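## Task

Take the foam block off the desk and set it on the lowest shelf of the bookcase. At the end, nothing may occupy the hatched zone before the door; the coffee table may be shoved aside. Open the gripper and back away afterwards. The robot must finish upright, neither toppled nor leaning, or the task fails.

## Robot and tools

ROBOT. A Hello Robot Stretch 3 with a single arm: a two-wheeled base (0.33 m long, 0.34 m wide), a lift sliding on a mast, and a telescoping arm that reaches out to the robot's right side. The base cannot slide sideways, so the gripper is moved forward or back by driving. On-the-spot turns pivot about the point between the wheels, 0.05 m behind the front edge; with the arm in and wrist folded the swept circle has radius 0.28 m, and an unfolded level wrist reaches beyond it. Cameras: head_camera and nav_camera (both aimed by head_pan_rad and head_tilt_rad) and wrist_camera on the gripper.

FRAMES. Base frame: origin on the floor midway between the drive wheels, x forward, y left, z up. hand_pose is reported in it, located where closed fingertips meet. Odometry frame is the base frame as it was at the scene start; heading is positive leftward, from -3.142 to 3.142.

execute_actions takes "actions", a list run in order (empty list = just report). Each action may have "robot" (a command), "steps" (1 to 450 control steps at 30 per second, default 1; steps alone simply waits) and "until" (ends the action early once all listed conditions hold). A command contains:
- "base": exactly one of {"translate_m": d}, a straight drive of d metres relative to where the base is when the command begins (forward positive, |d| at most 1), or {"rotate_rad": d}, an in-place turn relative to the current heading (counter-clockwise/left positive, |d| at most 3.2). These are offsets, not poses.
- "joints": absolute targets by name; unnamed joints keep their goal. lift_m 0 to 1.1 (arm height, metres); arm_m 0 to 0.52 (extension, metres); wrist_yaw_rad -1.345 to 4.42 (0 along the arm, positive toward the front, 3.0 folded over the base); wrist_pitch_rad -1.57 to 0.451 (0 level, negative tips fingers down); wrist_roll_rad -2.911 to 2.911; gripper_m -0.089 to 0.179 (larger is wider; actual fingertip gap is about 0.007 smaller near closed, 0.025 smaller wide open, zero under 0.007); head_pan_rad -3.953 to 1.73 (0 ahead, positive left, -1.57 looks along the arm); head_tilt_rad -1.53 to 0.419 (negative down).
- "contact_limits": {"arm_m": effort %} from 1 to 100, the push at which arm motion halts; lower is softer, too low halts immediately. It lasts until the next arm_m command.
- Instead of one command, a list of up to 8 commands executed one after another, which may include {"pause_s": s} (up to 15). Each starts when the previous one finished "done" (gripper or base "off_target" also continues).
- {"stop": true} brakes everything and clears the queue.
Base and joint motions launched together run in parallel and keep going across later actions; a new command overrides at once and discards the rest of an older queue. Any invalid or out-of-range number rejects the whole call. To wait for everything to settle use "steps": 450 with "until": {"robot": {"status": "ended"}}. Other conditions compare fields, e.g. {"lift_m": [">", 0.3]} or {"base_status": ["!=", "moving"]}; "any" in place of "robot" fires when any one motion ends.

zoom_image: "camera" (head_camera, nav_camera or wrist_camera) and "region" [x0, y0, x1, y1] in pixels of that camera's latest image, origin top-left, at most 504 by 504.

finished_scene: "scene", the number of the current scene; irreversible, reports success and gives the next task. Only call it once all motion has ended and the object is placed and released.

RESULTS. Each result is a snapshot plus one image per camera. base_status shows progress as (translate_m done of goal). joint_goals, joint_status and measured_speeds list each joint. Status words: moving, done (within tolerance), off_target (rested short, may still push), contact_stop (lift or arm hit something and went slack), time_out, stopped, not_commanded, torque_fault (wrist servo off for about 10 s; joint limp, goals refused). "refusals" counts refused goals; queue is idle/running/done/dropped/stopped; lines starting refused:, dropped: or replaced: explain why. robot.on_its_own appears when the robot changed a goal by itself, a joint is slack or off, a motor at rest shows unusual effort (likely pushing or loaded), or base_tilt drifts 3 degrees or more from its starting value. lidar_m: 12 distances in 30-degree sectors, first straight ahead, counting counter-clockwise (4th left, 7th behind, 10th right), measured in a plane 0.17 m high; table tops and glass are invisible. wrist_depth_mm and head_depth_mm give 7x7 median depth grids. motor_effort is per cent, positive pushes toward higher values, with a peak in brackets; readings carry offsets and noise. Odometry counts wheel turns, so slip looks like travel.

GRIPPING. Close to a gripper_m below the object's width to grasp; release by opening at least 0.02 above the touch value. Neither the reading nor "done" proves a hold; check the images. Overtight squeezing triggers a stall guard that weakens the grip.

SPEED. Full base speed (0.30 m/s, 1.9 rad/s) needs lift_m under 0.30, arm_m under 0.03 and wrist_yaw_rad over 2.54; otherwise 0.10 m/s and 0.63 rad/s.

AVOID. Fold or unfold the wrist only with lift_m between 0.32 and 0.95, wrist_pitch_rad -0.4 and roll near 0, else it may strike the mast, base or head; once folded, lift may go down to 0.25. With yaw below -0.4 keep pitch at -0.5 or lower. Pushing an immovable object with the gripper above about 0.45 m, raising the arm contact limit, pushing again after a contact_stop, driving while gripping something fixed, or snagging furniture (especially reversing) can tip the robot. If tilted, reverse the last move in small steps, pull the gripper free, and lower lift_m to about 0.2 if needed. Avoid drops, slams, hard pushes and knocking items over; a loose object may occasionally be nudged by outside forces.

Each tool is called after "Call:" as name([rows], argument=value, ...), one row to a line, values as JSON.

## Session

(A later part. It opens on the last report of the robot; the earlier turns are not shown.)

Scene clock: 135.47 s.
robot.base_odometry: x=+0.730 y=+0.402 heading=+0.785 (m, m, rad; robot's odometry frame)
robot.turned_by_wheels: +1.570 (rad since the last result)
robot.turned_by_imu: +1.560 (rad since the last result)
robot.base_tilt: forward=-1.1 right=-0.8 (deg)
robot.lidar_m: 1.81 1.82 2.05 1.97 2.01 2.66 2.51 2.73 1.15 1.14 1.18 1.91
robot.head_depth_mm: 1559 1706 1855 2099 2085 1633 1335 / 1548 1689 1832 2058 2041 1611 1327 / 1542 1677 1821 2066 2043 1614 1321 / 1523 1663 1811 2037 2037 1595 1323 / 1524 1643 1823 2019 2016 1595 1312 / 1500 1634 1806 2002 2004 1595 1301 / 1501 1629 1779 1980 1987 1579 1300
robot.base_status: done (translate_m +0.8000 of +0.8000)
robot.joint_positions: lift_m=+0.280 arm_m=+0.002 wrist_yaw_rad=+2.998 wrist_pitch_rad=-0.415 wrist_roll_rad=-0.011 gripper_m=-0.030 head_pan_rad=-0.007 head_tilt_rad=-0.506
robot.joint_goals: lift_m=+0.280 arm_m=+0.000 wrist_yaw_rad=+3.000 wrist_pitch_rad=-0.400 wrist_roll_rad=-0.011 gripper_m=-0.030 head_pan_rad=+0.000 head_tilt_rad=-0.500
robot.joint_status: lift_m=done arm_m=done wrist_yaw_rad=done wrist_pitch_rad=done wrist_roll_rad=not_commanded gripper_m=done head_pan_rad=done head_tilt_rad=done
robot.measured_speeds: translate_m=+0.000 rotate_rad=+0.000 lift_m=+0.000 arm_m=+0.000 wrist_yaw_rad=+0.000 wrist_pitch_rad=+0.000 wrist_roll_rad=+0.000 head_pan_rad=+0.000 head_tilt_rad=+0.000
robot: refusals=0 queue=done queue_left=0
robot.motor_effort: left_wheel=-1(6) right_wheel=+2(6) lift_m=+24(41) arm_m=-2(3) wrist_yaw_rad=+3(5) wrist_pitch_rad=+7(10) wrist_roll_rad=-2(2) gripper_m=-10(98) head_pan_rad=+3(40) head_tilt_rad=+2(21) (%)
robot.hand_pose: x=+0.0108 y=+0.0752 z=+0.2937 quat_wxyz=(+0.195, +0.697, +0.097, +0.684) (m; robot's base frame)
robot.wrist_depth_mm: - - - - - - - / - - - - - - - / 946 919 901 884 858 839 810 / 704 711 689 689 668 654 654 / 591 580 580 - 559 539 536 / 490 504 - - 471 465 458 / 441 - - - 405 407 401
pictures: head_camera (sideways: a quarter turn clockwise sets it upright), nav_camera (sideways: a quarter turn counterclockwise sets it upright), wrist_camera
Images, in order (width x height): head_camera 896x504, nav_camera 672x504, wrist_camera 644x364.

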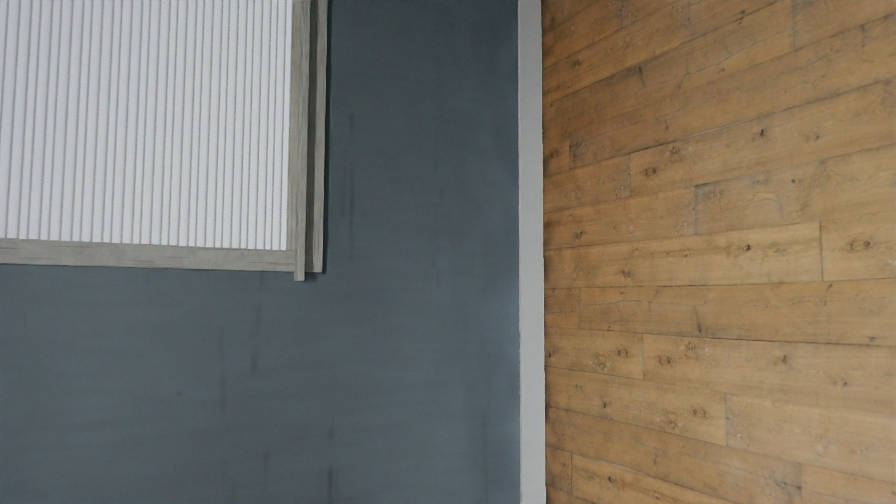

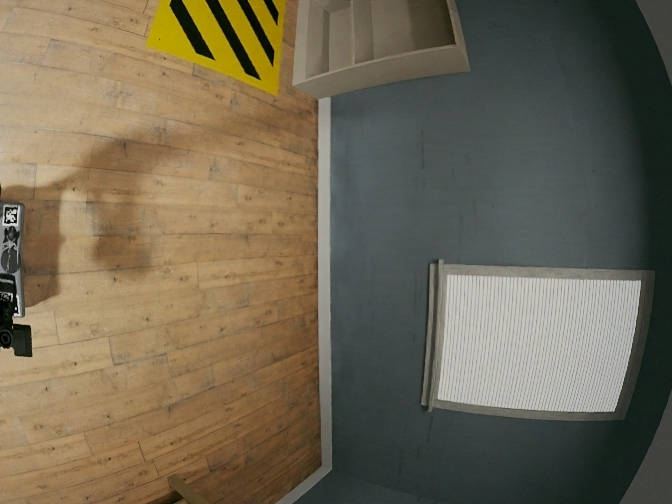

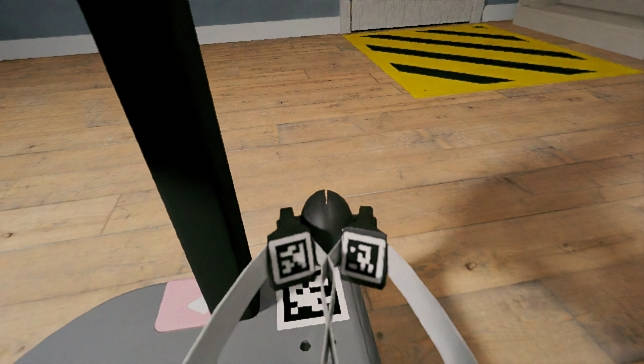

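Dropped it. Look back.

Call:
execute_actions([
  {"robot":{"joints":{"head_pan_rad":-3.14,"head_tilt_rad":-0.45}},"steps":90},
])

Scene clock: 140.80 s.
robot.base_odometry: x=+0.730 y=+0.402 heading=+0.785 (m, m, rad; robot's odometry frame)
robot.turned_by_wheels: +0.000 (rad since the last result)
robot.turned_by_imu: -0.002 (rad since the last result)
robot.base_tilt: forward=-1.0 right=-0.9 (deg)
robot.lidar_m: 1.81 1.82 2.05 1.96 2.01 2.65 2.51 2.72 1.14 1.14 1.19 1.91
robot.head_depth_mm: 2639 2852 2984 3042 2238 1722 1385 / 2608 2806 2958 3195 2227 1702 1374 / 2624 2798 2960 3121 2185 1690 1373 / 2612 2806 2898 3120 2183 1685 1356 / 2533 2809 2906 3088 2159 1665 1360 / 2551 2736 2924 3073 2150 1658 1350 / 2532 2756 2990 3040 2116 1651 1339
robot.base_status: done (translate_m +0.8000 of +0.8000)
robot.joint_positions: lift_m=+0.280 arm_m=+0.002 wrist_yaw_rad=+2.998 wrist_pitch_rad=-0.415 wrist_roll_rad=-0.011 gripper_m=-0.030 head_pan_rad=-3.133 head_tilt_rad=-0.458
robot.joint_goals: lift_m=+0.280 arm_m=+0.000 wrist_yaw_rad=+3.000 wrist_pitch_rad=-0.400 wrist_roll_rad=-0.011 gripper_m=-0.030 head_pan_rad=-3.140 head_tilt_rad=-0.450
robot.joint_status: lift_m=done arm_m=done wrist_yaw_rad=done wrist_pitch_rad=done wrist_roll_rad=not_commanded gripper_m=done head_pan_rad=done head_tilt_rad=done
robot.measured_speeds: translate_m=+0.000 rotate_rad=+0.000 lift_m=+0.000 arm_m=+0.000 wrist_yaw_rad=+0.000 wrist_pitch_rad=+0.000 wrist_roll_rad=+0.000 head_pan_rad=+0.000 head_tilt_rad=+0.000
robot: refusals=0 queue=done queue_left=0
robot.motor_effort: left_wheel=-1(2) right_wheel=+1(1) lift_m=+25(24) arm_m=-2(2) wrist_yaw_rad=+2(3) wrist_pitch_rad=+7(7) wrist_roll_rad=-2(2) gripper_m=-10(9) head_pan_rad=-3(43) head_tilt_rad=+3(8) (%)
robot.hand_pose: x=+0.0108 y=+0.0752 z=+0.2937 quat_wxyz=(+0.195, +0.697, +0.097, +0.684) (m; robot's base frame)
robot.wrist_depth_mm: - - - - - - - / - - - - - - - / 938 917 865 870 858 831 817 / 718 700 690 702 671 661 651 / 592 577 586 - 559 539 541 / 489 503 - - 471 463 459 / 435 - - - 411 407 400
pictures: head_camera (sideways: a quarter turn clockwise sets it upright), nav_camera (sideways: a quarter turn counterclockwise sets it upright), wrist_camera
Images, in order (width x height): head_camera 896x504, nav_camera 672x504, wrist_camera 644x364.

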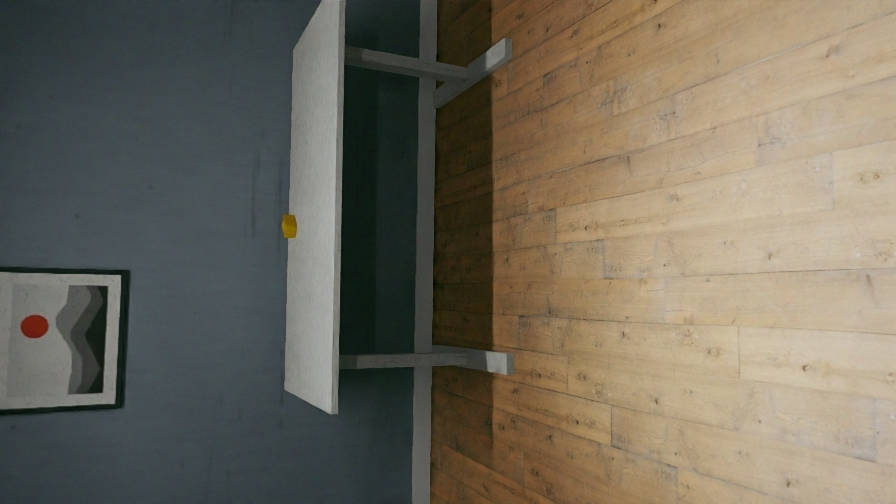

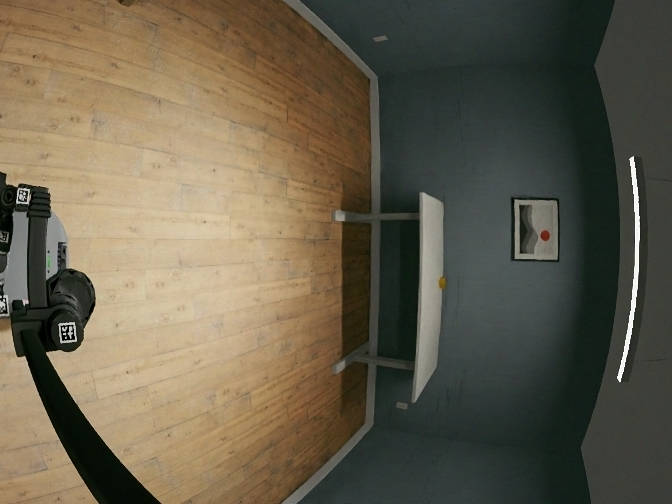

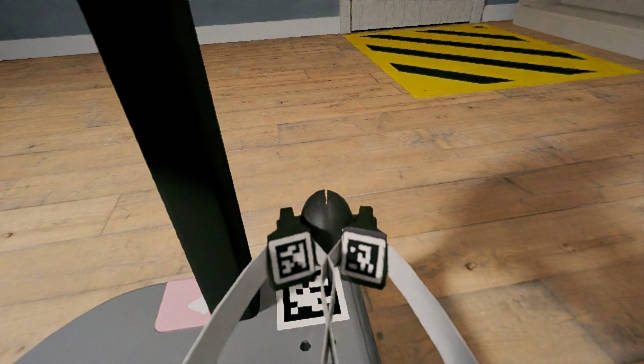

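Call:
execute_actions([
  {"robot":[{"base":{"translate_m":-1.0}},{"base":{"translate_m":-0.85}},{"base":{"rotate_rad":-1.57},"joints":{"lift_m":0.72,"head_pan_rad":-1.57,"head_tilt_rad":-1.0,"gripper_m":0.17}},{"joints":{"wrist_yaw_rad":1.5}},{"joints":{"wrist_pitch_rad":0}},{"joints":{"wrist_yaw_rad":0}}],"steps":450,"until":{"robot":{"status":"ended"}}},
  {"steps":450,"until":{"robot":{"status":"ended"}}},
])

Scene clock: 164.80 s.
robot.base_odometry: x=-0.579 y=-0.906 heading=-0.785 (m, m, rad; robot's odometry frame)
robot.turned_by_wheels: -1.570 (rad since the last result)
robot.turned_by_imu: -1.572 (rad since the last result)
robot.base_tilt: forward=-1.0 right=-0.9 (deg)
robot.lidar_m: 1.90 1.96 1.90 3.65 2.75 1.96 1.88 1.12 1.19 1.13 0.73 1.56
robot.head_depth_mm: 1059 953 797 686 1388 - - / 1050 939 791 681 1381 - - / 1039 931 788 679 1397 - - / 1037 928 780 676 - 1196 - / 1029 922 775 659 1323 1224 1119 / 1021 912 773 667 1314 1215 1100 / 1013 903 766 664 1284 1197 1099
robot.base_status: done (rotate_rad -1.5699 of -1.5700)
robot.joint_positions: lift_m=+0.720 arm_m=+0.002 wrist_yaw_rad=+0.003 wrist_pitch_rad=-0.022 wrist_roll_rad=-0.011 gripper_m=+0.170 head_pan_rad=-1.577 head_tilt_rad=-0.988
robot.joint_goals: lift_m=+0.720 arm_m=+0.000 wrist_yaw_rad=+0.000 wrist_pitch_rad=+0.000 wrist_roll_rad=-0.011 gripper_m=+0.170 head_pan_rad=-1.570 head_tilt_rad=-1.000
robot.joint_status: lift_m=done arm_m=done wrist_yaw_rad=done wrist_pitch_rad=done wrist_roll_rad=not_commanded gripper_m=done head_pan_rad=done head_tilt_rad=done
robot.measured_speeds: translate_m=+0.000 rotate_rad=+0.000 lift_m=+0.000 arm_m=+0.000 wrist_yaw_rad=+0.000 wrist_pitch_rad=+0.000 wrist_roll_rad=+0.000 head_pan_rad=+0.000 head_tilt_rad=+0.000
robot: refusals=0 queue=done queue_left=0
robot.motor_effort: left_wheel=+2(11) right_wheel=-1(5) lift_m=+40(43) arm_m=-2(3) wrist_yaw_rad=-3(3) wrist_pitch_rad=+10(10) wrist_roll_rad=-2(2) gripper_m=+0(86) head_pan_rad=+3(39) head_tilt_rad=-4(24) (%)
robot.hand_pose: x=-0.0208 y=-0.4029 z=+0.8286 quat_wxyz=(+0.711, +0.009, -0.703, -0.007) (m; robot's base frame)
robot.wrist_depth_mm: 803 798 799 802 825 806 812 / 816 819 834 846 839 830 830 / 845 861 850 861 861 880 903 / 881 769 722 704 662 674 633 / 456 487 431 422 411 408 400 / 330 294 308 301 298 279 287 / 234 241 238 235 233 230 227
pictures: head_camera (sideways: a quarter turn clockwise sets it upright), nav_camera (sideways: a quarter turn counterclockwise sets it upright), wrist_camera
Images, in order (width x height): head_camera 896x504, nav_camera 672x504, wrist_camera 644x364.

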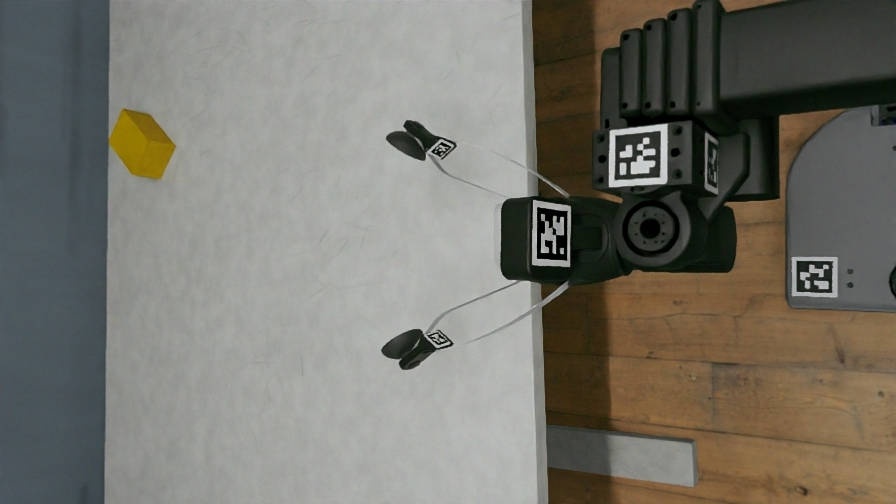

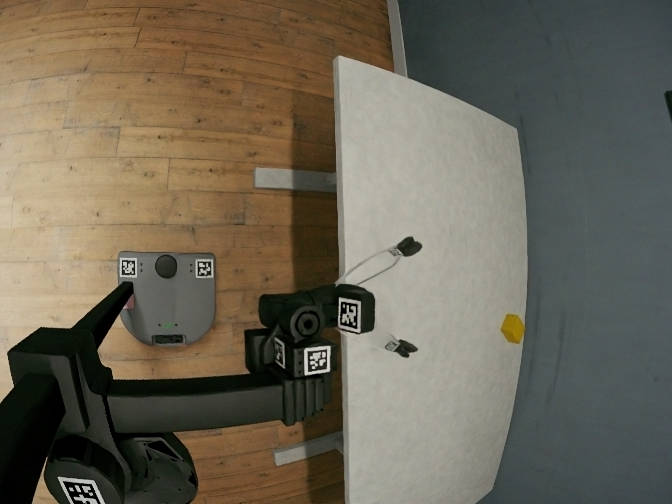

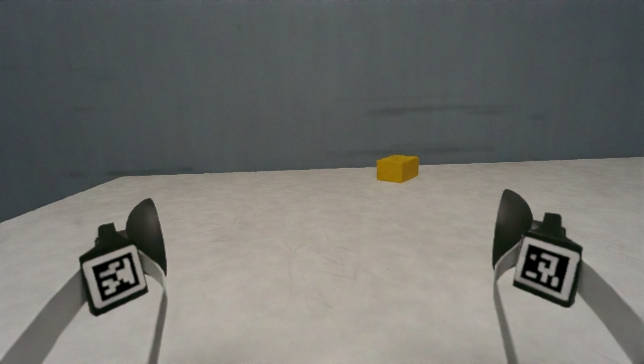

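Call:
execute_actions([
  {"robot":[{"base":{"translate_m":-0.24}},{"base":{"rotate_rad":-0.785}},{"base":{"translate_m":0.12}},{"base":{"rotate_rad":0.785}},{"joints":{"arm_m":0.3,"lift_m":0.665}}],"steps":450,"until":{"robot":{"status":"ended"}}},
  {"steps":450,"until":{"robot":{"status":"ended"}}},
])

Scene clock: 185.47 s.
robot.base_odometry: x=-0.748 y=-0.856 heading=-0.785 (m, m, rad; robot's odometry frame)
robot.turned_by_wheels: +0.000 (rad since the last result)
robot.turned_by_imu: -0.004 (rad since the last result)
robot.base_tilt: forward=-1.1 right=-0.9 (deg)
robot.lidar_m: 2.06 2.12 2.06 3.54 2.52 1.81 1.72 0.95 0.99 1.05 0.75 1.45
robot.head_depth_mm: 980 944 796 685 623 1262 1133 / 978 940 800 696 - - - / 975 935 - 659 616 1234 - / 974 904 - 663 604 1227 - / 969 921 774 672 601 1224 1117 / 961 913 773 666 597 1218 1104 / 958 902 766 664 596 1209 1094
robot.base_status: done (rotate_rad +0.7849 of +0.7850)
robot.joint_positions: lift_m=+0.665 arm_m=+0.300 wrist_yaw_rad=+0.001 wrist_pitch_rad=-0.021 wrist_roll_rad=-0.011 gripper_m=+0.170 head_pan_rad=-1.577 head_tilt_rad=-0.988
robot.joint_goals: lift_m=+0.665 arm_m=+0.300 wrist_yaw_rad=+0.000 wrist_pitch_rad=+0.000 wrist_roll_rad=-0.011 gripper_m=+0.170 head_pan_rad=-1.570 head_tilt_rad=-1.000
robot.joint_status: lift_m=done arm_m=done wrist_yaw_rad=done wrist_pitch_rad=done wrist_roll_rad=not_commanded gripper_m=done head_pan_rad=done head_tilt_rad=done
robot.measured_speeds: translate_m=+0.000 rotate_rad=+0.000 lift_m=+0.000 arm_m=+0.000 wrist_yaw_rad=+0.000 wrist_pitch_rad=+0.000 wrist_roll_rad=+0.000 head_pan_rad=+0.000 head_tilt_rad=+0.000
robot: refusals=0 queue=done queue_left=0
robot.motor_effort: left_wheel=-2(8) right_wheel=+2(5) lift_m=+24(43) arm_m=+3(3) wrist_yaw_rad=-2(4) wrist_pitch_rad=+10(10) wrist_roll_rad=-2(2) gripper_m=+0(0) head_pan_rad=+4(4) head_tilt_rad=-4(4) (%)
robot.hand_pose: x=-0.0211 y=-0.7003 z=+0.7746 quat_wxyz=(+0.711, +0.008, -0.703, -0.007) (m; robot's base frame)
robot.wrist_depth_mm: 461 462 461 465 469 472 471 / 475 479 482 481 482 488 489 / 496 499 501 495 499 506 505 / 505 508 512 326 454 446 429 / 308 323 290 285 279 274 268 / 221 199 207 203 200 189 194 / 157 163 160 158 157 155 153
pictures: head_camera (sideways: a quarter turn clockwise sets it upright), nav_camera (sideways: a quarter turn counterclockwise sets it upright), wrist_camera
Images, in order (width x height): head_camera 896x504, nav_camera 672x504, wrist_camera 644x364.

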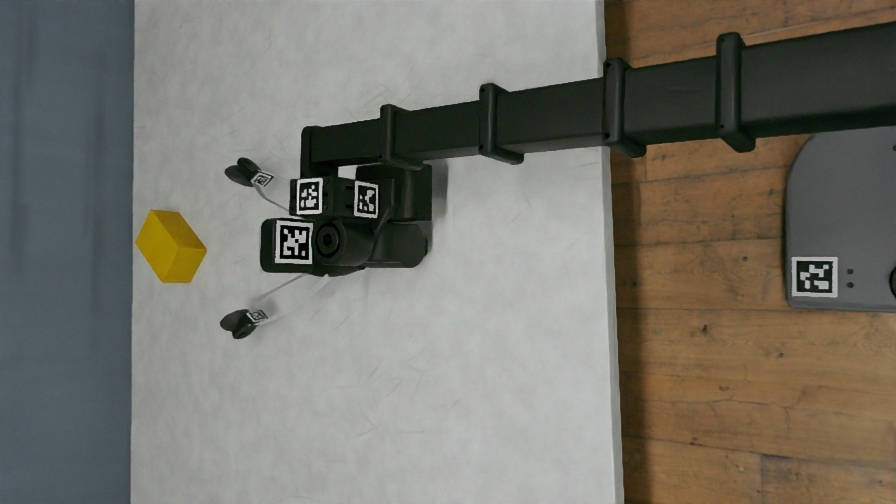

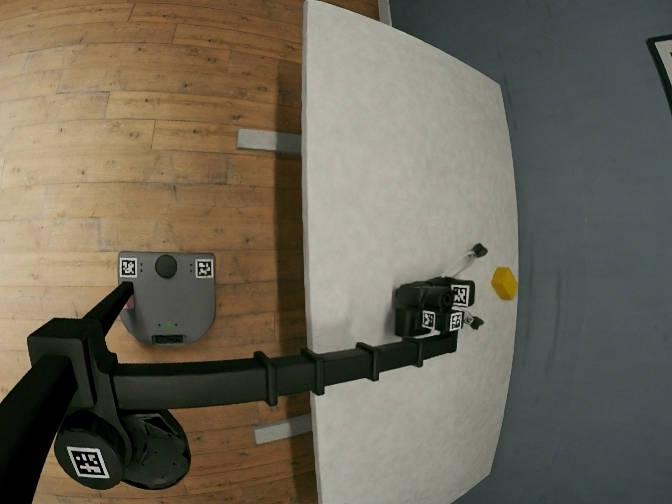

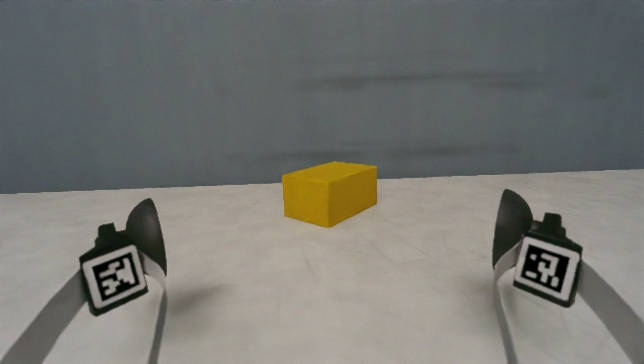

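Call:
execute_actions([
  {"robot":[{"joints":{"wrist_yaw_rad":0.7,"arm_m":0.415},"base":{"translate_m":-0.227}}],"steps":450,"until":{"robot":{"status":"ended"}}},
])

Scene clock: 197.03 s.
robot.base_odometry: x=-0.909 y=-0.696 heading=-0.785 (m, m, rad; robot's odometry frame)
robot.turned_by_wheels: +0.000 (rad since the last result)
robot.turned_by_imu: -0.001 (rad since the last result)
robot.base_tilt: forward=-1.1 right=-0.8 (deg)
robot.lidar_m: 2.29 2.35 2.21 3.46 2.19 1.57 1.49 1.54 0.79 1.06 1.10 0.91
robot.head_depth_mm: 988 943 796 685 634 1249 1131 / 981 940 800 689 - - - / 978 960 749 677 617 1230 - / 977 948 747 674 614 1234 - / 976 940 758 670 611 1226 1115 / 973 887 772 668 609 1216 1103 / 970 903 765 664 604 1214 1099
robot.base_status: done (translate_m -0.2270 of -0.2270)
robot.joint_positions: lift_m=+0.665 arm_m=+0.415 wrist_yaw_rad=+0.698 wrist_pitch_rad=-0.021 wrist_roll_rad=-0.011 gripper_m=+0.170 head_pan_rad=-1.577 head_tilt_rad=-0.988
robot.joint_goals: lift_m=+0.665 arm_m=+0.415 wrist_yaw_rad=+0.700 wrist_pitch_rad=+0.000 wrist_roll_rad=-0.011 gripper_m=+0.170 head_pan_rad=-1.570 head_tilt_rad=-1.000
robot.joint_status: lift_m=done arm_m=done wrist_yaw_rad=done wrist_pitch_rad=done wrist_roll_rad=not_commanded gripper_m=done head_pan_rad=done head_tilt_rad=done
robot.measured_speeds: translate_m=+0.000 rotate_rad=+0.000 lift_m=+0.000 arm_m=+0.000 wrist_yaw_rad=+0.000 wrist_pitch_rad=+0.000 wrist_roll_rad=+0.000 head_pan_rad=+0.000 head_tilt_rad=+0.000
robot: refusals=0 queue=done queue_left=0
robot.motor_effort: left_wheel=-1(7) right_wheel=+3(4) lift_m=+24(24) arm_m=+3(2) wrist_yaw_rad=+3(4) wrist_pitch_rad=+10(10) wrist_roll_rad=-2(2) gripper_m=+0(0) head_pan_rad=+3(3) head_tilt_rad=-4(4) (%)
robot.hand_pose: x=+0.1429 y=-0.7556 z=+0.7746 quat_wxyz=(+0.671, +0.248, -0.658, +0.236) (m; robot's base frame)
robot.wrist_depth_mm: - 854 630 493 408 346 304 / - 924 661 515 424 357 310 / - - 686 542 434 369 317 / 534 514 486 421 359 371 327 / 306 325 289 266 273 274 266 / 220 197 206 203 199 187 192 / 157 163 160 158 156 153 152
pictures: head_camera (sideways: a quarter turn clockwise sets it upright), nav_camera (sideways: a quarter turn counterclockwise sets it upright), wrist_camera
Images, in order (width x height): head_camera 896x504, nav_camera 672x504, wrist_camera 644x364.

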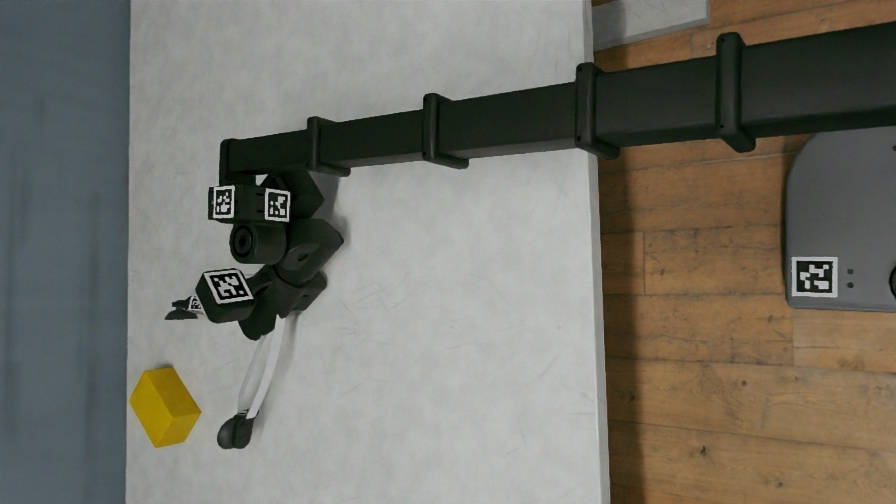

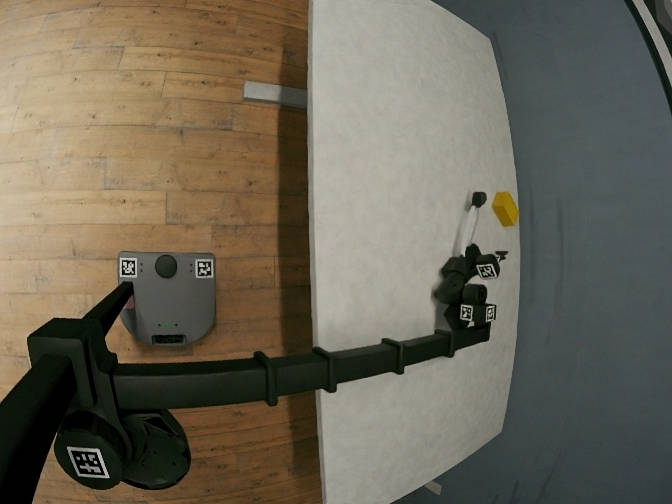

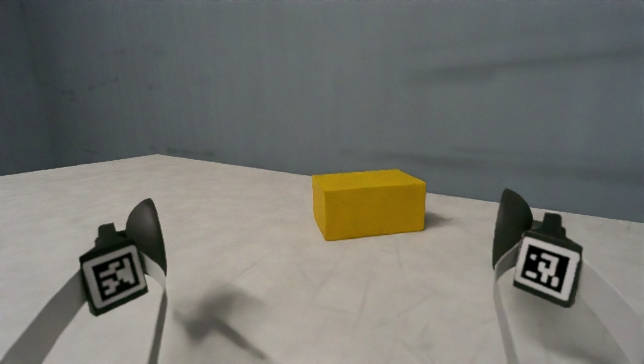

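Call:
execute_actions([
  {"robot":[{"joints":{"arm_m":0.47},"base":{"translate_m":0.03}},{"joints":{"arm_m":0.52},"base":{"translate_m":0.03}}],"steps":450,"until":{"robot":{"status":"ended"}}},
])

Scene clock: 204.70 s.
robot.base_odometry: x=-0.867 y=-0.738 heading=-0.785 (m, m, rad; robot's odometry frame)
robot.turned_by_wheels: +0.000 (rad since the last result)
robot.turned_by_imu: -0.002 (rad since the last result)
robot.base_tilt: forward=-1.0 right=-0.8 (deg)
robot.lidar_m: 2.23 2.29 2.16 3.47 2.27 1.63 1.55 1.55 0.83 1.06 1.09 0.87
robot.head_depth_mm: 985 942 795 685 624 1261 1133 / 980 941 799 694 - - - / 978 1012 781 679 617 1234 - / 976 990 779 674 616 1228 - / 975 895 773 672 611 1215 1113 / 968 884 770 669 610 1213 1097 / 967 905 765 664 597 1207 1097
robot.base_status: done (translate_m +0.0300 of +0.0300)
robot.joint_positions: lift_m=+0.665 arm_m=+0.520 wrist_yaw_rad=+0.698 wrist_pitch_rad=-0.021 wrist_roll_rad=-0.011 gripper_m=+0.170 head_pan_rad=-1.577 head_tilt_rad=-0.988
robot.joint_goals: lift_m=+0.665 arm_m=+0.520 wrist_yaw_rad=+0.700 wrist_pitch_rad=+0.000 wrist_roll_rad=-0.011 gripper_m=+0.170 head_pan_rad=-1.570 head_tilt_rad=-1.000
robot.joint_status: lift_m=done arm_m=done wrist_yaw_rad=done wrist_pitch_rad=done wrist_roll_rad=not_commanded gripper_m=done head_pan_rad=done head_tilt_rad=done
robot.measured_speeds: translate_m=+0.000 rotate_rad=+0.000 lift_m=+0.000 arm_m=+0.000 wrist_yaw_rad=+0.000 wrist_pitch_rad=+0.000 wrist_roll_rad=+0.000 head_pan_rad=+0.000 head_tilt_rad=+0.000
robot: refusals=0 queue=done queue_left=0
robot.motor_effort: left_wheel=-2(3) right_wheel=+2(5) lift_m=+24(24) arm_m=+3(4) wrist_yaw_rad=+1(2) wrist_pitch_rad=+10(10) wrist_roll_rad=-2(2) gripper_m=+0(0) head_pan_rad=+2(3) head_tilt_rad=-4(4) (%)
robot.hand_pose: x=+0.1430 y=-0.8605 z=+0.7746 quat_wxyz=(+0.671, +0.248, -0.658, +0.236) (m; robot's base frame)
robot.wrist_depth_mm: - 646 473 372 307 262 228 / - 697 500 386 317 269 233 / - 739 525 403 329 276 237 / 531 502 492 414 339 283 245 / 305 324 290 170 166 297 249 / 219 196 206 149 159 186 192 / 156 162 159 151 155 153 151
pictures: head_camera (sideways: a quarter turn clockwise sets it upright), nav_camera (sideways: a quarter turn counterclockwise sets it upright), wrist_camera
Images, in order (width x height): head_camera 896x504, nav_camera 672x504, wrist_camera 644x364.

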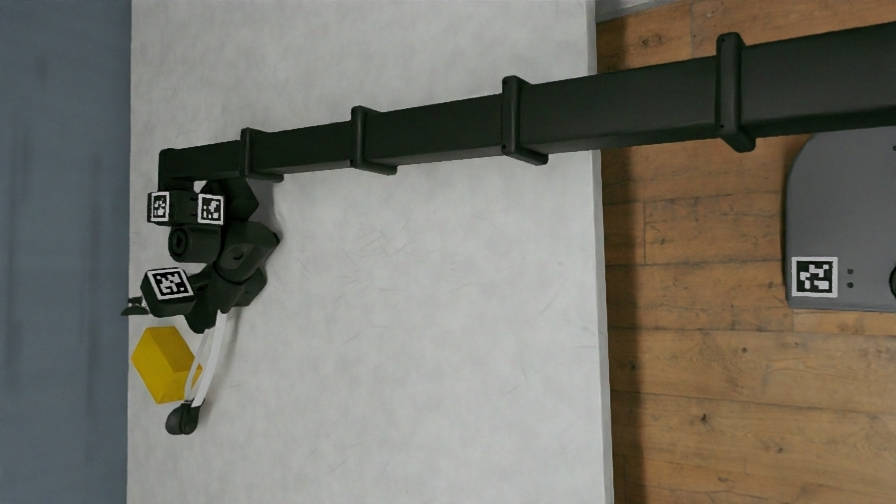

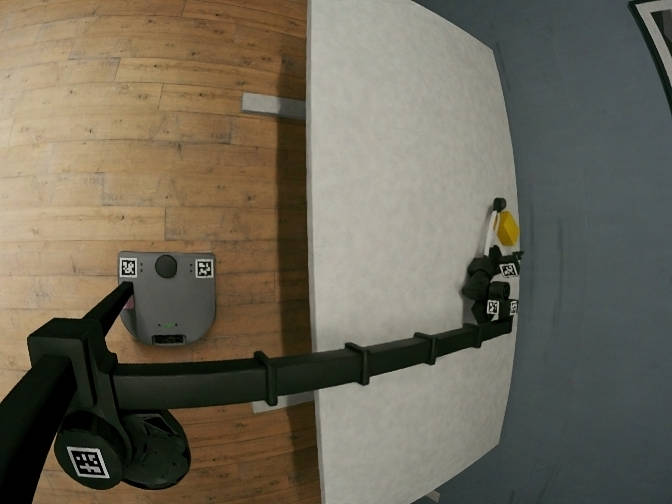

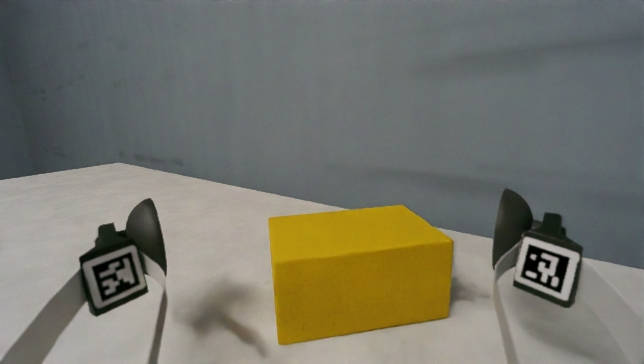

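Call:
execute_actions([
  {"robot":[{"base":{"translate_m":0.03}},{"joints":{"gripper_m":0.03}},{"joints":{"lift_m":0.72}}],"steps":450,"until":{"robot":{"status":"ended"}}},
])

Scene clock: 212.53 s.
robot.base_odometry: x=-0.845 y=-0.760 heading=-0.785 (m, m, rad; robot's odometry frame)
robot.turned_by_wheels: +0.000 (rad since the last result)
robot.turned_by_imu: -0.002 (rad since the last result)
robot.base_tilt: forward=-1.1 right=-0.8 (deg)
robot.lidar_m: 2.20 2.26 2.14 3.50 2.31 1.66 1.58 1.55 0.85 1.06 0.90 0.84
robot.head_depth_mm: 984 945 795 687 624 - - / 979 965 817 - - 1226 - / 957 879 784 679 616 1230 - / 975 - 780 674 615 1234 - / 953 873 777 669 612 1220 1120 / 949 885 771 667 608 1216 1102 / 964 905 766 662 596 1212 1091
robot.base_status: done (translate_m +0.0300 of +0.0300)
robot.joint_positions: lift_m=+0.720 arm_m=+0.520 wrist_yaw_rad=+0.698 wrist_pitch_rad=-0.021 wrist_roll_rad=-0.011 gripper_m=+0.031 head_pan_rad=-1.577 head_tilt_rad=-0.988
robot.joint_goals: lift_m=+0.720 arm_m=+0.520 wrist_yaw_rad=+0.700 wrist_pitch_rad=+0.000 wrist_roll_rad=-0.011 gripper_m=+0.030 head_pan_rad=-1.570 head_tilt_rad=-1.000
robot.joint_status: lift_m=done arm_m=done wrist_yaw_rad=done wrist_pitch_rad=done wrist_roll_rad=not_commanded gripper_m=done head_pan_rad=done head_tilt_rad=done
robot.measured_speeds: translate_m=+0.000 rotate_rad=+0.000 lift_m=+0.000 arm_m=+0.000 wrist_yaw_rad=+0.000 wrist_pitch_rad=+0.000 wrist_roll_rad=+0.000 head_pan_rad=+0.000 head_tilt_rad=+0.000
robot: refusals=0 queue=done queue_left=0
robot.motor_effort: left_wheel=-2(4) right_wheel=+2(6) lift_m=+39(43) arm_m=+3(3) wrist_yaw_rad=+3(2) wrist_pitch_rad=+10(10) wrist_roll_rad=-2(2) gripper_m=-20(93) head_pan_rad=+4(4) head_tilt_rad=-4(4) (%)
robot.hand_pose: x=+0.1430 y=-0.8605 z=+0.8290 quat_wxyz=(+0.671, +0.248, -0.658, +0.236) (m; robot's base frame)
robot.wrist_depth_mm: - 643 474 369 305 259 226 / - 692 493 387 315 266 232 / - 741 523 401 328 275 237 / - 715 545 419 340 282 244 / 451 436 176 173 171 286 250 / 315 312 143 146 154 279 257 / 242 239 216 153 220 226 235
pictures: head_camera (sideways: a quarter turn clockwise sets it upright), nav_camera (sideways: a quarter turn counterclockwise sets it upright), wrist_camera
Images, in order (width x height): head_camera 896x504, nav_camera 672x504, wrist_camera 644x364.

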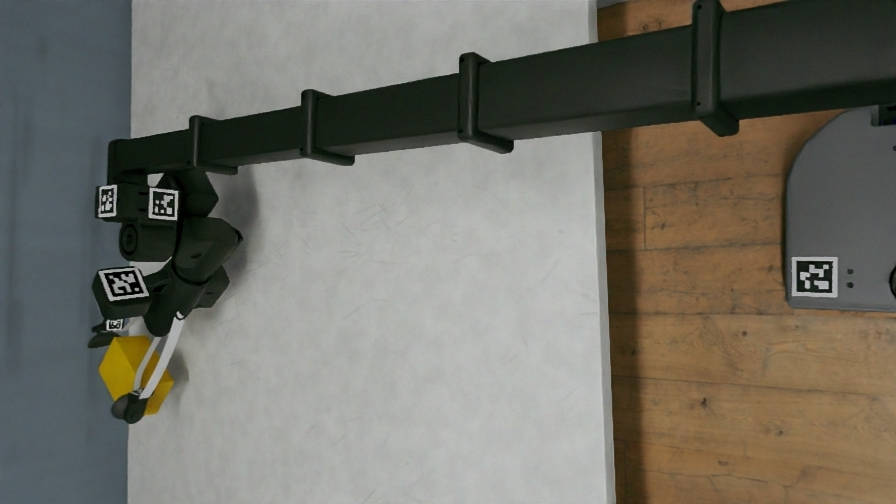

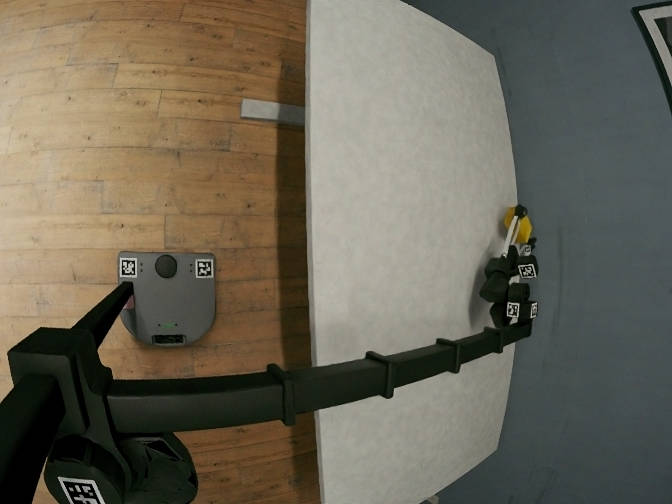

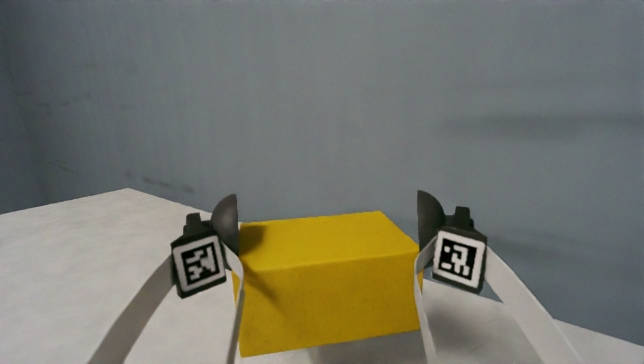

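Call:
execute_actions([
  {"robot":[{"joints":{"arm_m":0.0,"lift_m":0.85}},{"joints":{"wrist_pitch_rad":-0.4,"wrist_yaw_rad":3.0}},{"joints":{"lift_m":0.28},"base":{"rotate_rad":1.57}},{"base":{"translate_m":1.0}},{"base":{"translate_m":1.0}},{"base":{"translate_m":0.5}},{"base":{"rotate_rad":1.57}},{"base":{"translate_m":0.8}}],"steps":450,"until":{"robot":{"status":"ended"}}},
  {"steps":450,"until":{"robot":{"status":"ended"}}},
])

Scene clock: 249.27 s.
robot.base_odometry: x=+0.693 y=+1.239 heading=+2.355 (m, m, rad; robot's odometry frame)
robot.turned_by_wheels: +3.140 (rad since the last result)
robot.turned_by_imu: +3.120 (rad since the last result)
robot.base_tilt: forward=-0.6 right=-1.1 (deg)
robot.lidar_m: 1.35 1.41 1.83 3.15 3.66 1.90 1.67 1.87 1.29 1.22 1.01 1.45
robot.head_depth_mm: 1158 1378 1689 1599 1395 1242 1120 / 1144 1365 1675 1580 1389 1239 1129 / 1137 1356 1668 1570 1379 1239 - / 1130 1340 1647 1567 1378 1239 - / 1119 1328 1629 1552 1368 1230 1107 / 1113 1318 1615 1547 1369 1219 1096 / 1103 1303 1549 1506 1359 1214 1094
robot.base_status: moving (translate_m +0.3263 of +0.8000)
robot.joint_positions: lift_m=+0.280 arm_m=+0.002 wrist_yaw_rad=+2.998 wrist_pitch_rad=-0.418 wrist_roll_rad=-0.011 gripper_m=+0.031 head_pan_rad=-1.576 head_tilt_rad=-0.988
robot.joint_goals: lift_m=+0.280 arm_m=+0.000 wrist_yaw_rad=+3.000 wrist_pitch_rad=-0.400 wrist_roll_rad=-0.011 gripper_m=+0.030 head_pan_rad=-1.570 head_tilt_rad=-1.000
robot.joint_status: lift_m=done arm_m=done wrist_yaw_rad=done wrist_pitch_rad=done wrist_roll_rad=not_commanded gripper_m=done head_pan_rad=done head_tilt_rad=done
robot.measured_speeds: translate_m=+0.294 rotate_rad=+0.000 lift_m=+0.000 arm_m=+0.000 wrist_yaw_rad=+0.000 wrist_pitch_rad=+0.000 wrist_roll_rad=+0.000 head_pan_rad=+0.000 head_tilt_rad=+0.000
robot: refusals=0 queue=running queue_left=0
robot.motor_effort: left_wheel=+1(8) right_wheel=+4(8) lift_m=+25(43) arm_m=-3(2) wrist_yaw_rad=+2(5) wrist_pitch_rad=+8(10) wrist_roll_rad=-2(2) gripper_m=-19(19) head_pan_rad=+4(4) head_tilt_rad=-4(4) (%)
robot.hand_pose: x=+0.0108 y=+0.0748 z=+0.2929 quat_wxyz=(+0.196, +0.696, +0.098, +0.683) (m; robot's base frame)
robot.wrist_depth_mm: - - - - - - - / - - - - - - - / 920 919 907 875 852 833 820 / 723 705 699 683 662 658 652 / 580 569 175 173 171 544 535 / 489 501 141 146 154 455 459 / 437 - 146 151 398 401 398
pictures: head_camera (sideways: a quarter turn clockwise sets it upright), nav_camera (sideways: a quarter turn counterclockwise sets it upright), wrist_camera
Images, in order (width x height): head_camera 896x504, nav_camera 672x504, wrist_camera 644x364.

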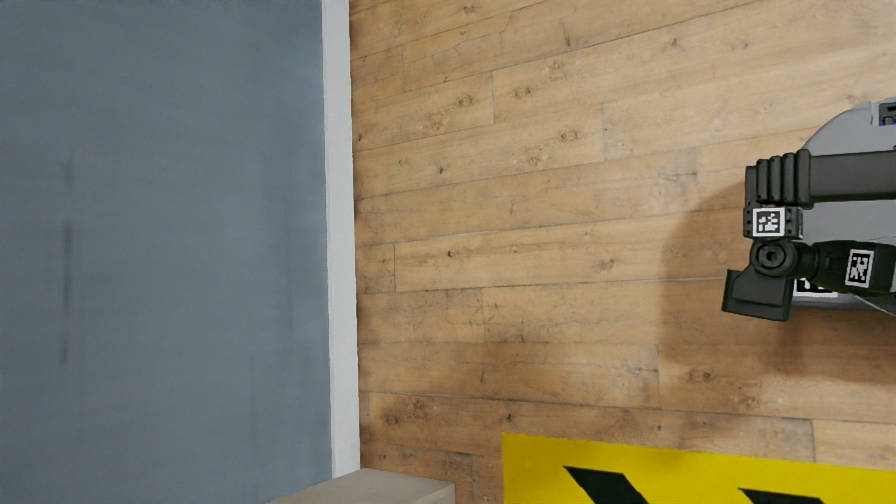

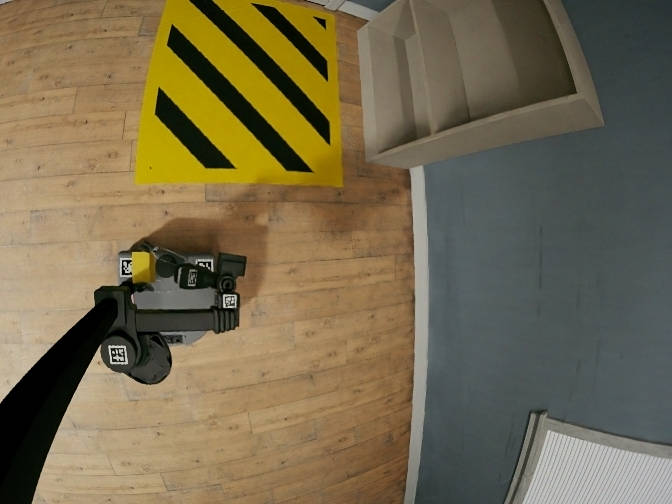

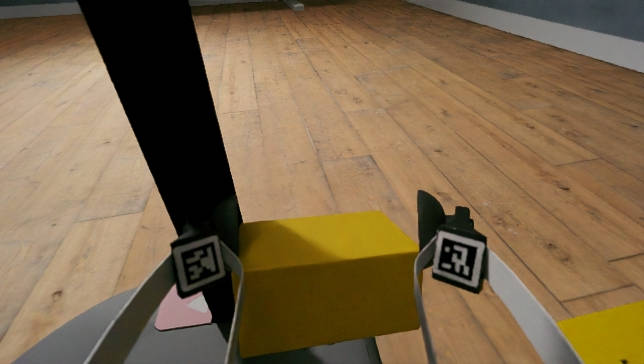

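Call:
execute_actions([
  {"steps":100,"until":{"robot":{"status":"ended"}}},
  {"robot":[{"base":{"translate_m":-0.12}},{"base":{"rotate_rad":-0.785}},{"base":{"translate_m":0.17}},{"base":{"rotate_rad":0.785}},{"joints":{"lift_m":0.4}},{"joints":{"wrist_yaw_rad":0}},{"joints":{"wrist_pitch_rad":0,"lift_m":0.1}}],"steps":450,"until":{"robot":{"status":"ended"}}},
  {"steps":450,"until":{"robot":{"status":"ended"}}},
])

Scene clock: 270.90 s.
robot.base_odometry: x=+0.443 y=+1.659 heading=+2.355 (m, m, rad; robot's odometry frame)
robot.turned_by_wheels: +0.000 (rad since the last result)
robot.turned_by_imu: -0.007 (rad since the last result)
robot.base_tilt: forward=-1.1 right=-0.9 (deg)
robot.lidar_m: 0.89 0.91 1.21 2.82 3.81 2.39 2.14 1.63 1.13 0.37 1.05 0.95
robot.head_depth_mm: 1008 1191 1493 1593 1393 1243 1127 / 992 1195 1472 1577 1385 1237 1132 / 986 1181 1445 1587 1378 1233 - / 963 1161 1426 1577 1371 1227 - / 914 1082 1132 1451 1382 1226 1113 / 931 1100 1153 1439 1361 1215 1103 / 922 1090 1140 1416 1357 1208 1099
robot.base_status: done (rotate_rad +0.7849 of +0.7850)
robot.joint_positions: lift_m=+0.100 arm_m=+0.002 wrist_yaw_rad=+0.002 wrist_pitch_rad=-0.026 wrist_roll_rad=-0.011 gripper_m=+0.031 head_pan_rad=-1.576 head_tilt_rad=-0.988
robot.joint_goals: lift_m=+0.100 arm_m=+0.000 wrist_yaw_rad=+0.000 wrist_pitch_rad=+0.000 wrist_roll_rad=-0.011 gripper_m=+0.030 head_pan_rad=-1.570 head_tilt_rad=-1.000
robot.joint_status: lift_m=done arm_m=done wrist_yaw_rad=done wrist_pitch_rad=done wrist_roll_rad=not_commanded gripper_m=done head_pan_rad=done head_tilt_rad=done
robot.measured_speeds: translate_m=+0.000 rotate_rad=+0.000 lift_m=+0.000 arm_m=+0.000 wrist_yaw_rad=+0.000 wrist_pitch_rad=+0.000 wrist_roll_rad=+0.000 head_pan_rad=+0.000 head_tilt_rad=+0.000
robot: refusals=0 queue=done queue_left=0
robot.motor_effort: left_wheel=-2(12) right_wheel=+2(7) lift_m=+24(41) arm_m=-2(3) wrist_yaw_rad=-3(5) wrist_pitch_rad=+13(13) wrist_roll_rad=-2(2) gripper_m=-20(21) head_pan_rad=+3(3) head_tilt_rad=-3(4) (%)
robot.hand_pose: x=-0.0208 y=-0.4028 z=+0.2081 quat_wxyz=(+0.711, +0.011, -0.703, -0.009) (m; robot's base frame)
robot.wrist_depth_mm: 633 638 653 738 757 760 794 / 705 703 729 765 781 800 817 / 733 750 748 799 824 833 836 / 746 762 719 823 831 847 850 / 523 522 176 173 171 644 622 / 500 496 143 146 154 442 455 / 386 379 348 153 354 365 360
pictures: head_camera (sideways: a quarter turn clockwise sets it upright), nav_camera (sideways: a quarter turn counterclockwise sets it upright), wrist_camera
Images, in order (width x height): head_camera 896x504, nav_camera 672x504, wrist_camera 644x364.

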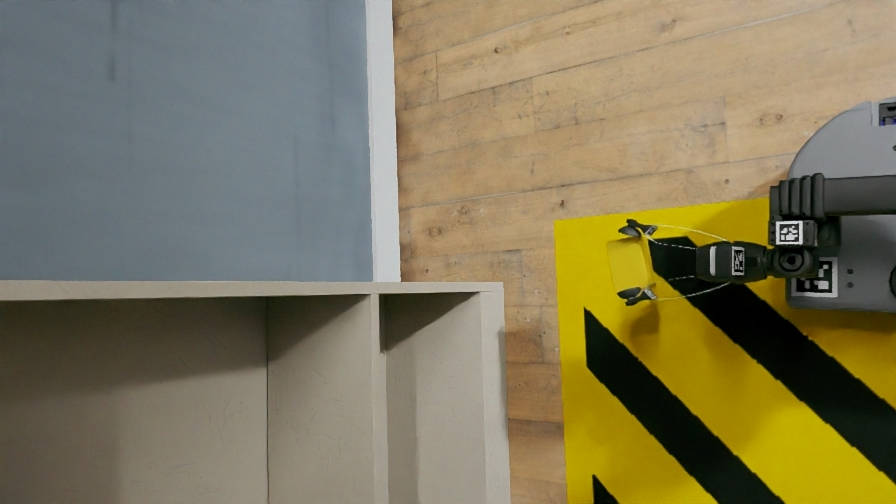

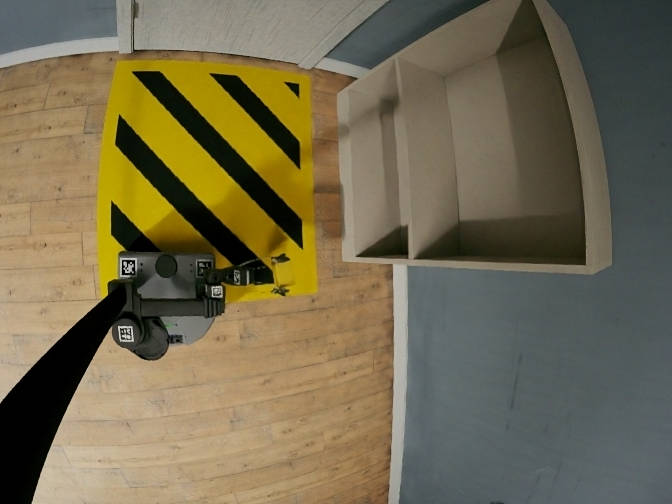

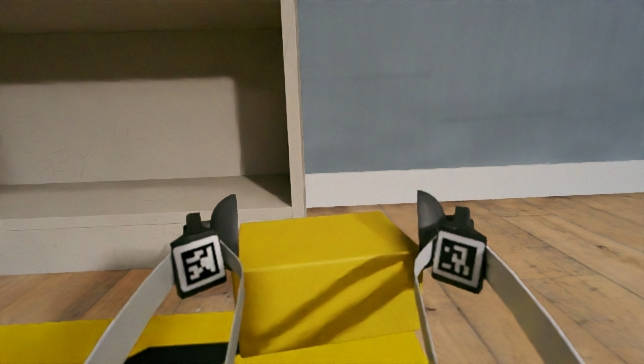

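Call:
execute_actions([
  {"robot":[{"base":{"translate_m":0.33}},{"joints":{"arm_m":0.52}},{"joints":{"lift_m":0.04}}],"steps":450,"until":{"robot":{"status":"ended"}}},
])

Scene clock: 284.43 s.
robot.base_odometry: x=+0.210 y=+1.893 heading=+2.355 (m, m, rad; robot's odometry frame)
robot.turned_by_wheels: +0.000 (rad since the last result)
robot.turned_by_imu: -0.005 (rad since the last result)
robot.base_tilt: forward=-1.1 right=-0.7 (deg)
robot.lidar_m: 0.57 0.58 0.77 1.79 3.85 2.70 2.46 1.60 0.81 1.00 0.85 0.60
robot.head_depth_mm: 804 866 1452 1586 1403 1240 1122 / 934 1047 1130 1515 1397 1242 1134 / 927 1107 1169 1464 1387 1235 - / 922 1094 1160 1465 1376 1224 - / 915 1082 1156 1423 1367 1222 1121 / 907 1076 1147 1419 1366 1215 1097 / 905 1070 1140 1391 1351 1207 1097
robot.base_status: done (translate_m +0.3300 of +0.3300)
robot.joint_positions: lift_m=+0.040 arm_m=+0.520 wrist_yaw_rad=+0.001 wrist_pitch_rad=-0.001 wrist_roll_rad=-0.011 gripper_m=+0.031 head_pan_rad=-1.576 head_tilt_rad=-0.988
robot.joint_goals: lift_m=+0.040 arm_m=+0.520 wrist_yaw_rad=+0.000 wrist_pitch_rad=+0.000 wrist_roll_rad=-0.011 gripper_m=+0.030 head_pan_rad=-1.570 head_tilt_rad=-1.000
robot.joint_status: lift_m=done arm_m=done wrist_yaw_rad=done wrist_pitch_rad=done wrist_roll_rad=not_commanded gripper_m=done head_pan_rad=done head_tilt_rad=done
robot.measured_speeds: translate_m=+0.000 rotate_rad=+0.000 lift_m=+0.000 arm_m=+0.000 wrist_yaw_rad=+0.000 wrist_pitch_rad=+0.000 wrist_roll_rad=+0.000 head_pan_rad=+0.000 head_tilt_rad=+0.000
robot: refusals=0 queue=done queue_left=0
robot.motor_effort: left_wheel=-2(3) right_wheel=+1(6) lift_m=+21(26) arm_m=+2(4) wrist_yaw_rad=-2(3) wrist_pitch_rad=+0(13) wrist_roll_rad=-2(2) gripper_m=-21(20) head_pan_rad=+4(3) head_tilt_rad=-4(4) (%)
robot.hand_pose: x=-0.0211 y=-0.9209 z=+0.1548 quat_wxyz=(+0.711, +0.001, -0.703, +0.000) (m; robot's base frame)
robot.wrist_depth_mm: 214 217 220 222 225 227 231 / 222 224 227 230 233 235 238 / 229 232 235 238 240 244 246 / 239 239 244 247 249 253 255 / 246 248 176 172 170 259 260 / 216 213 143 145 153 189 196 / 165 162 147 149 155 155 153
pictures: head_camera (sideways: a quarter turn clockwise sets it upright), nav_camera (sideways: a quarter turn counterclockwise sets it upright), wrist_camera
Images, in order (width x height): head_camera 896x504, nav_camera 672x504, wrist_camera 644x364.

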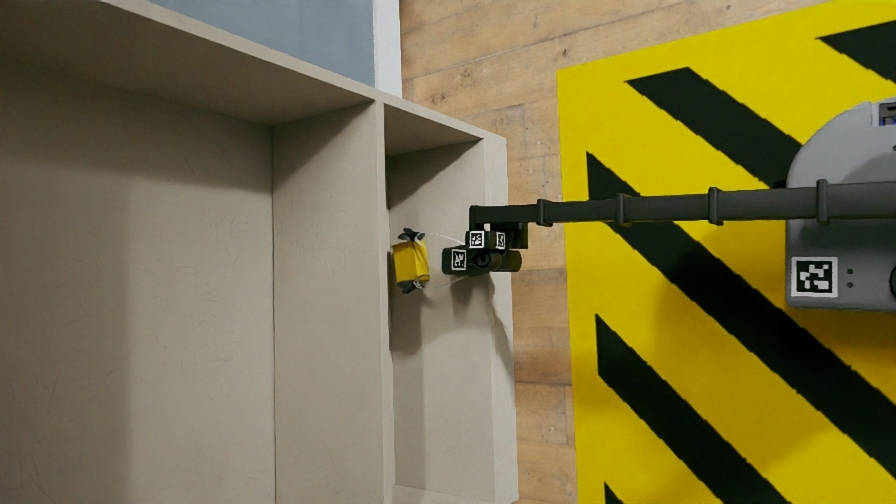

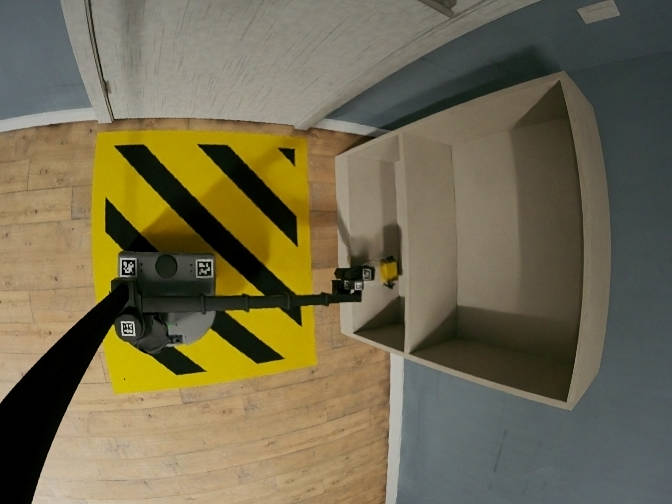

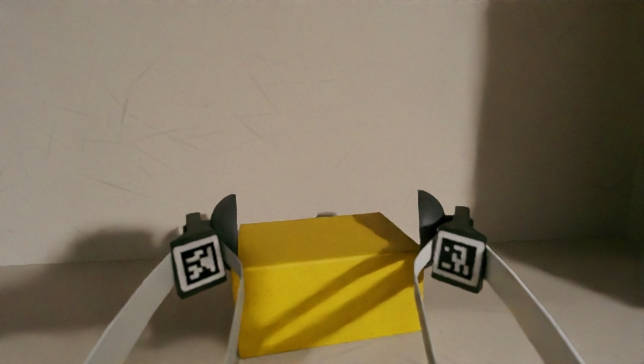

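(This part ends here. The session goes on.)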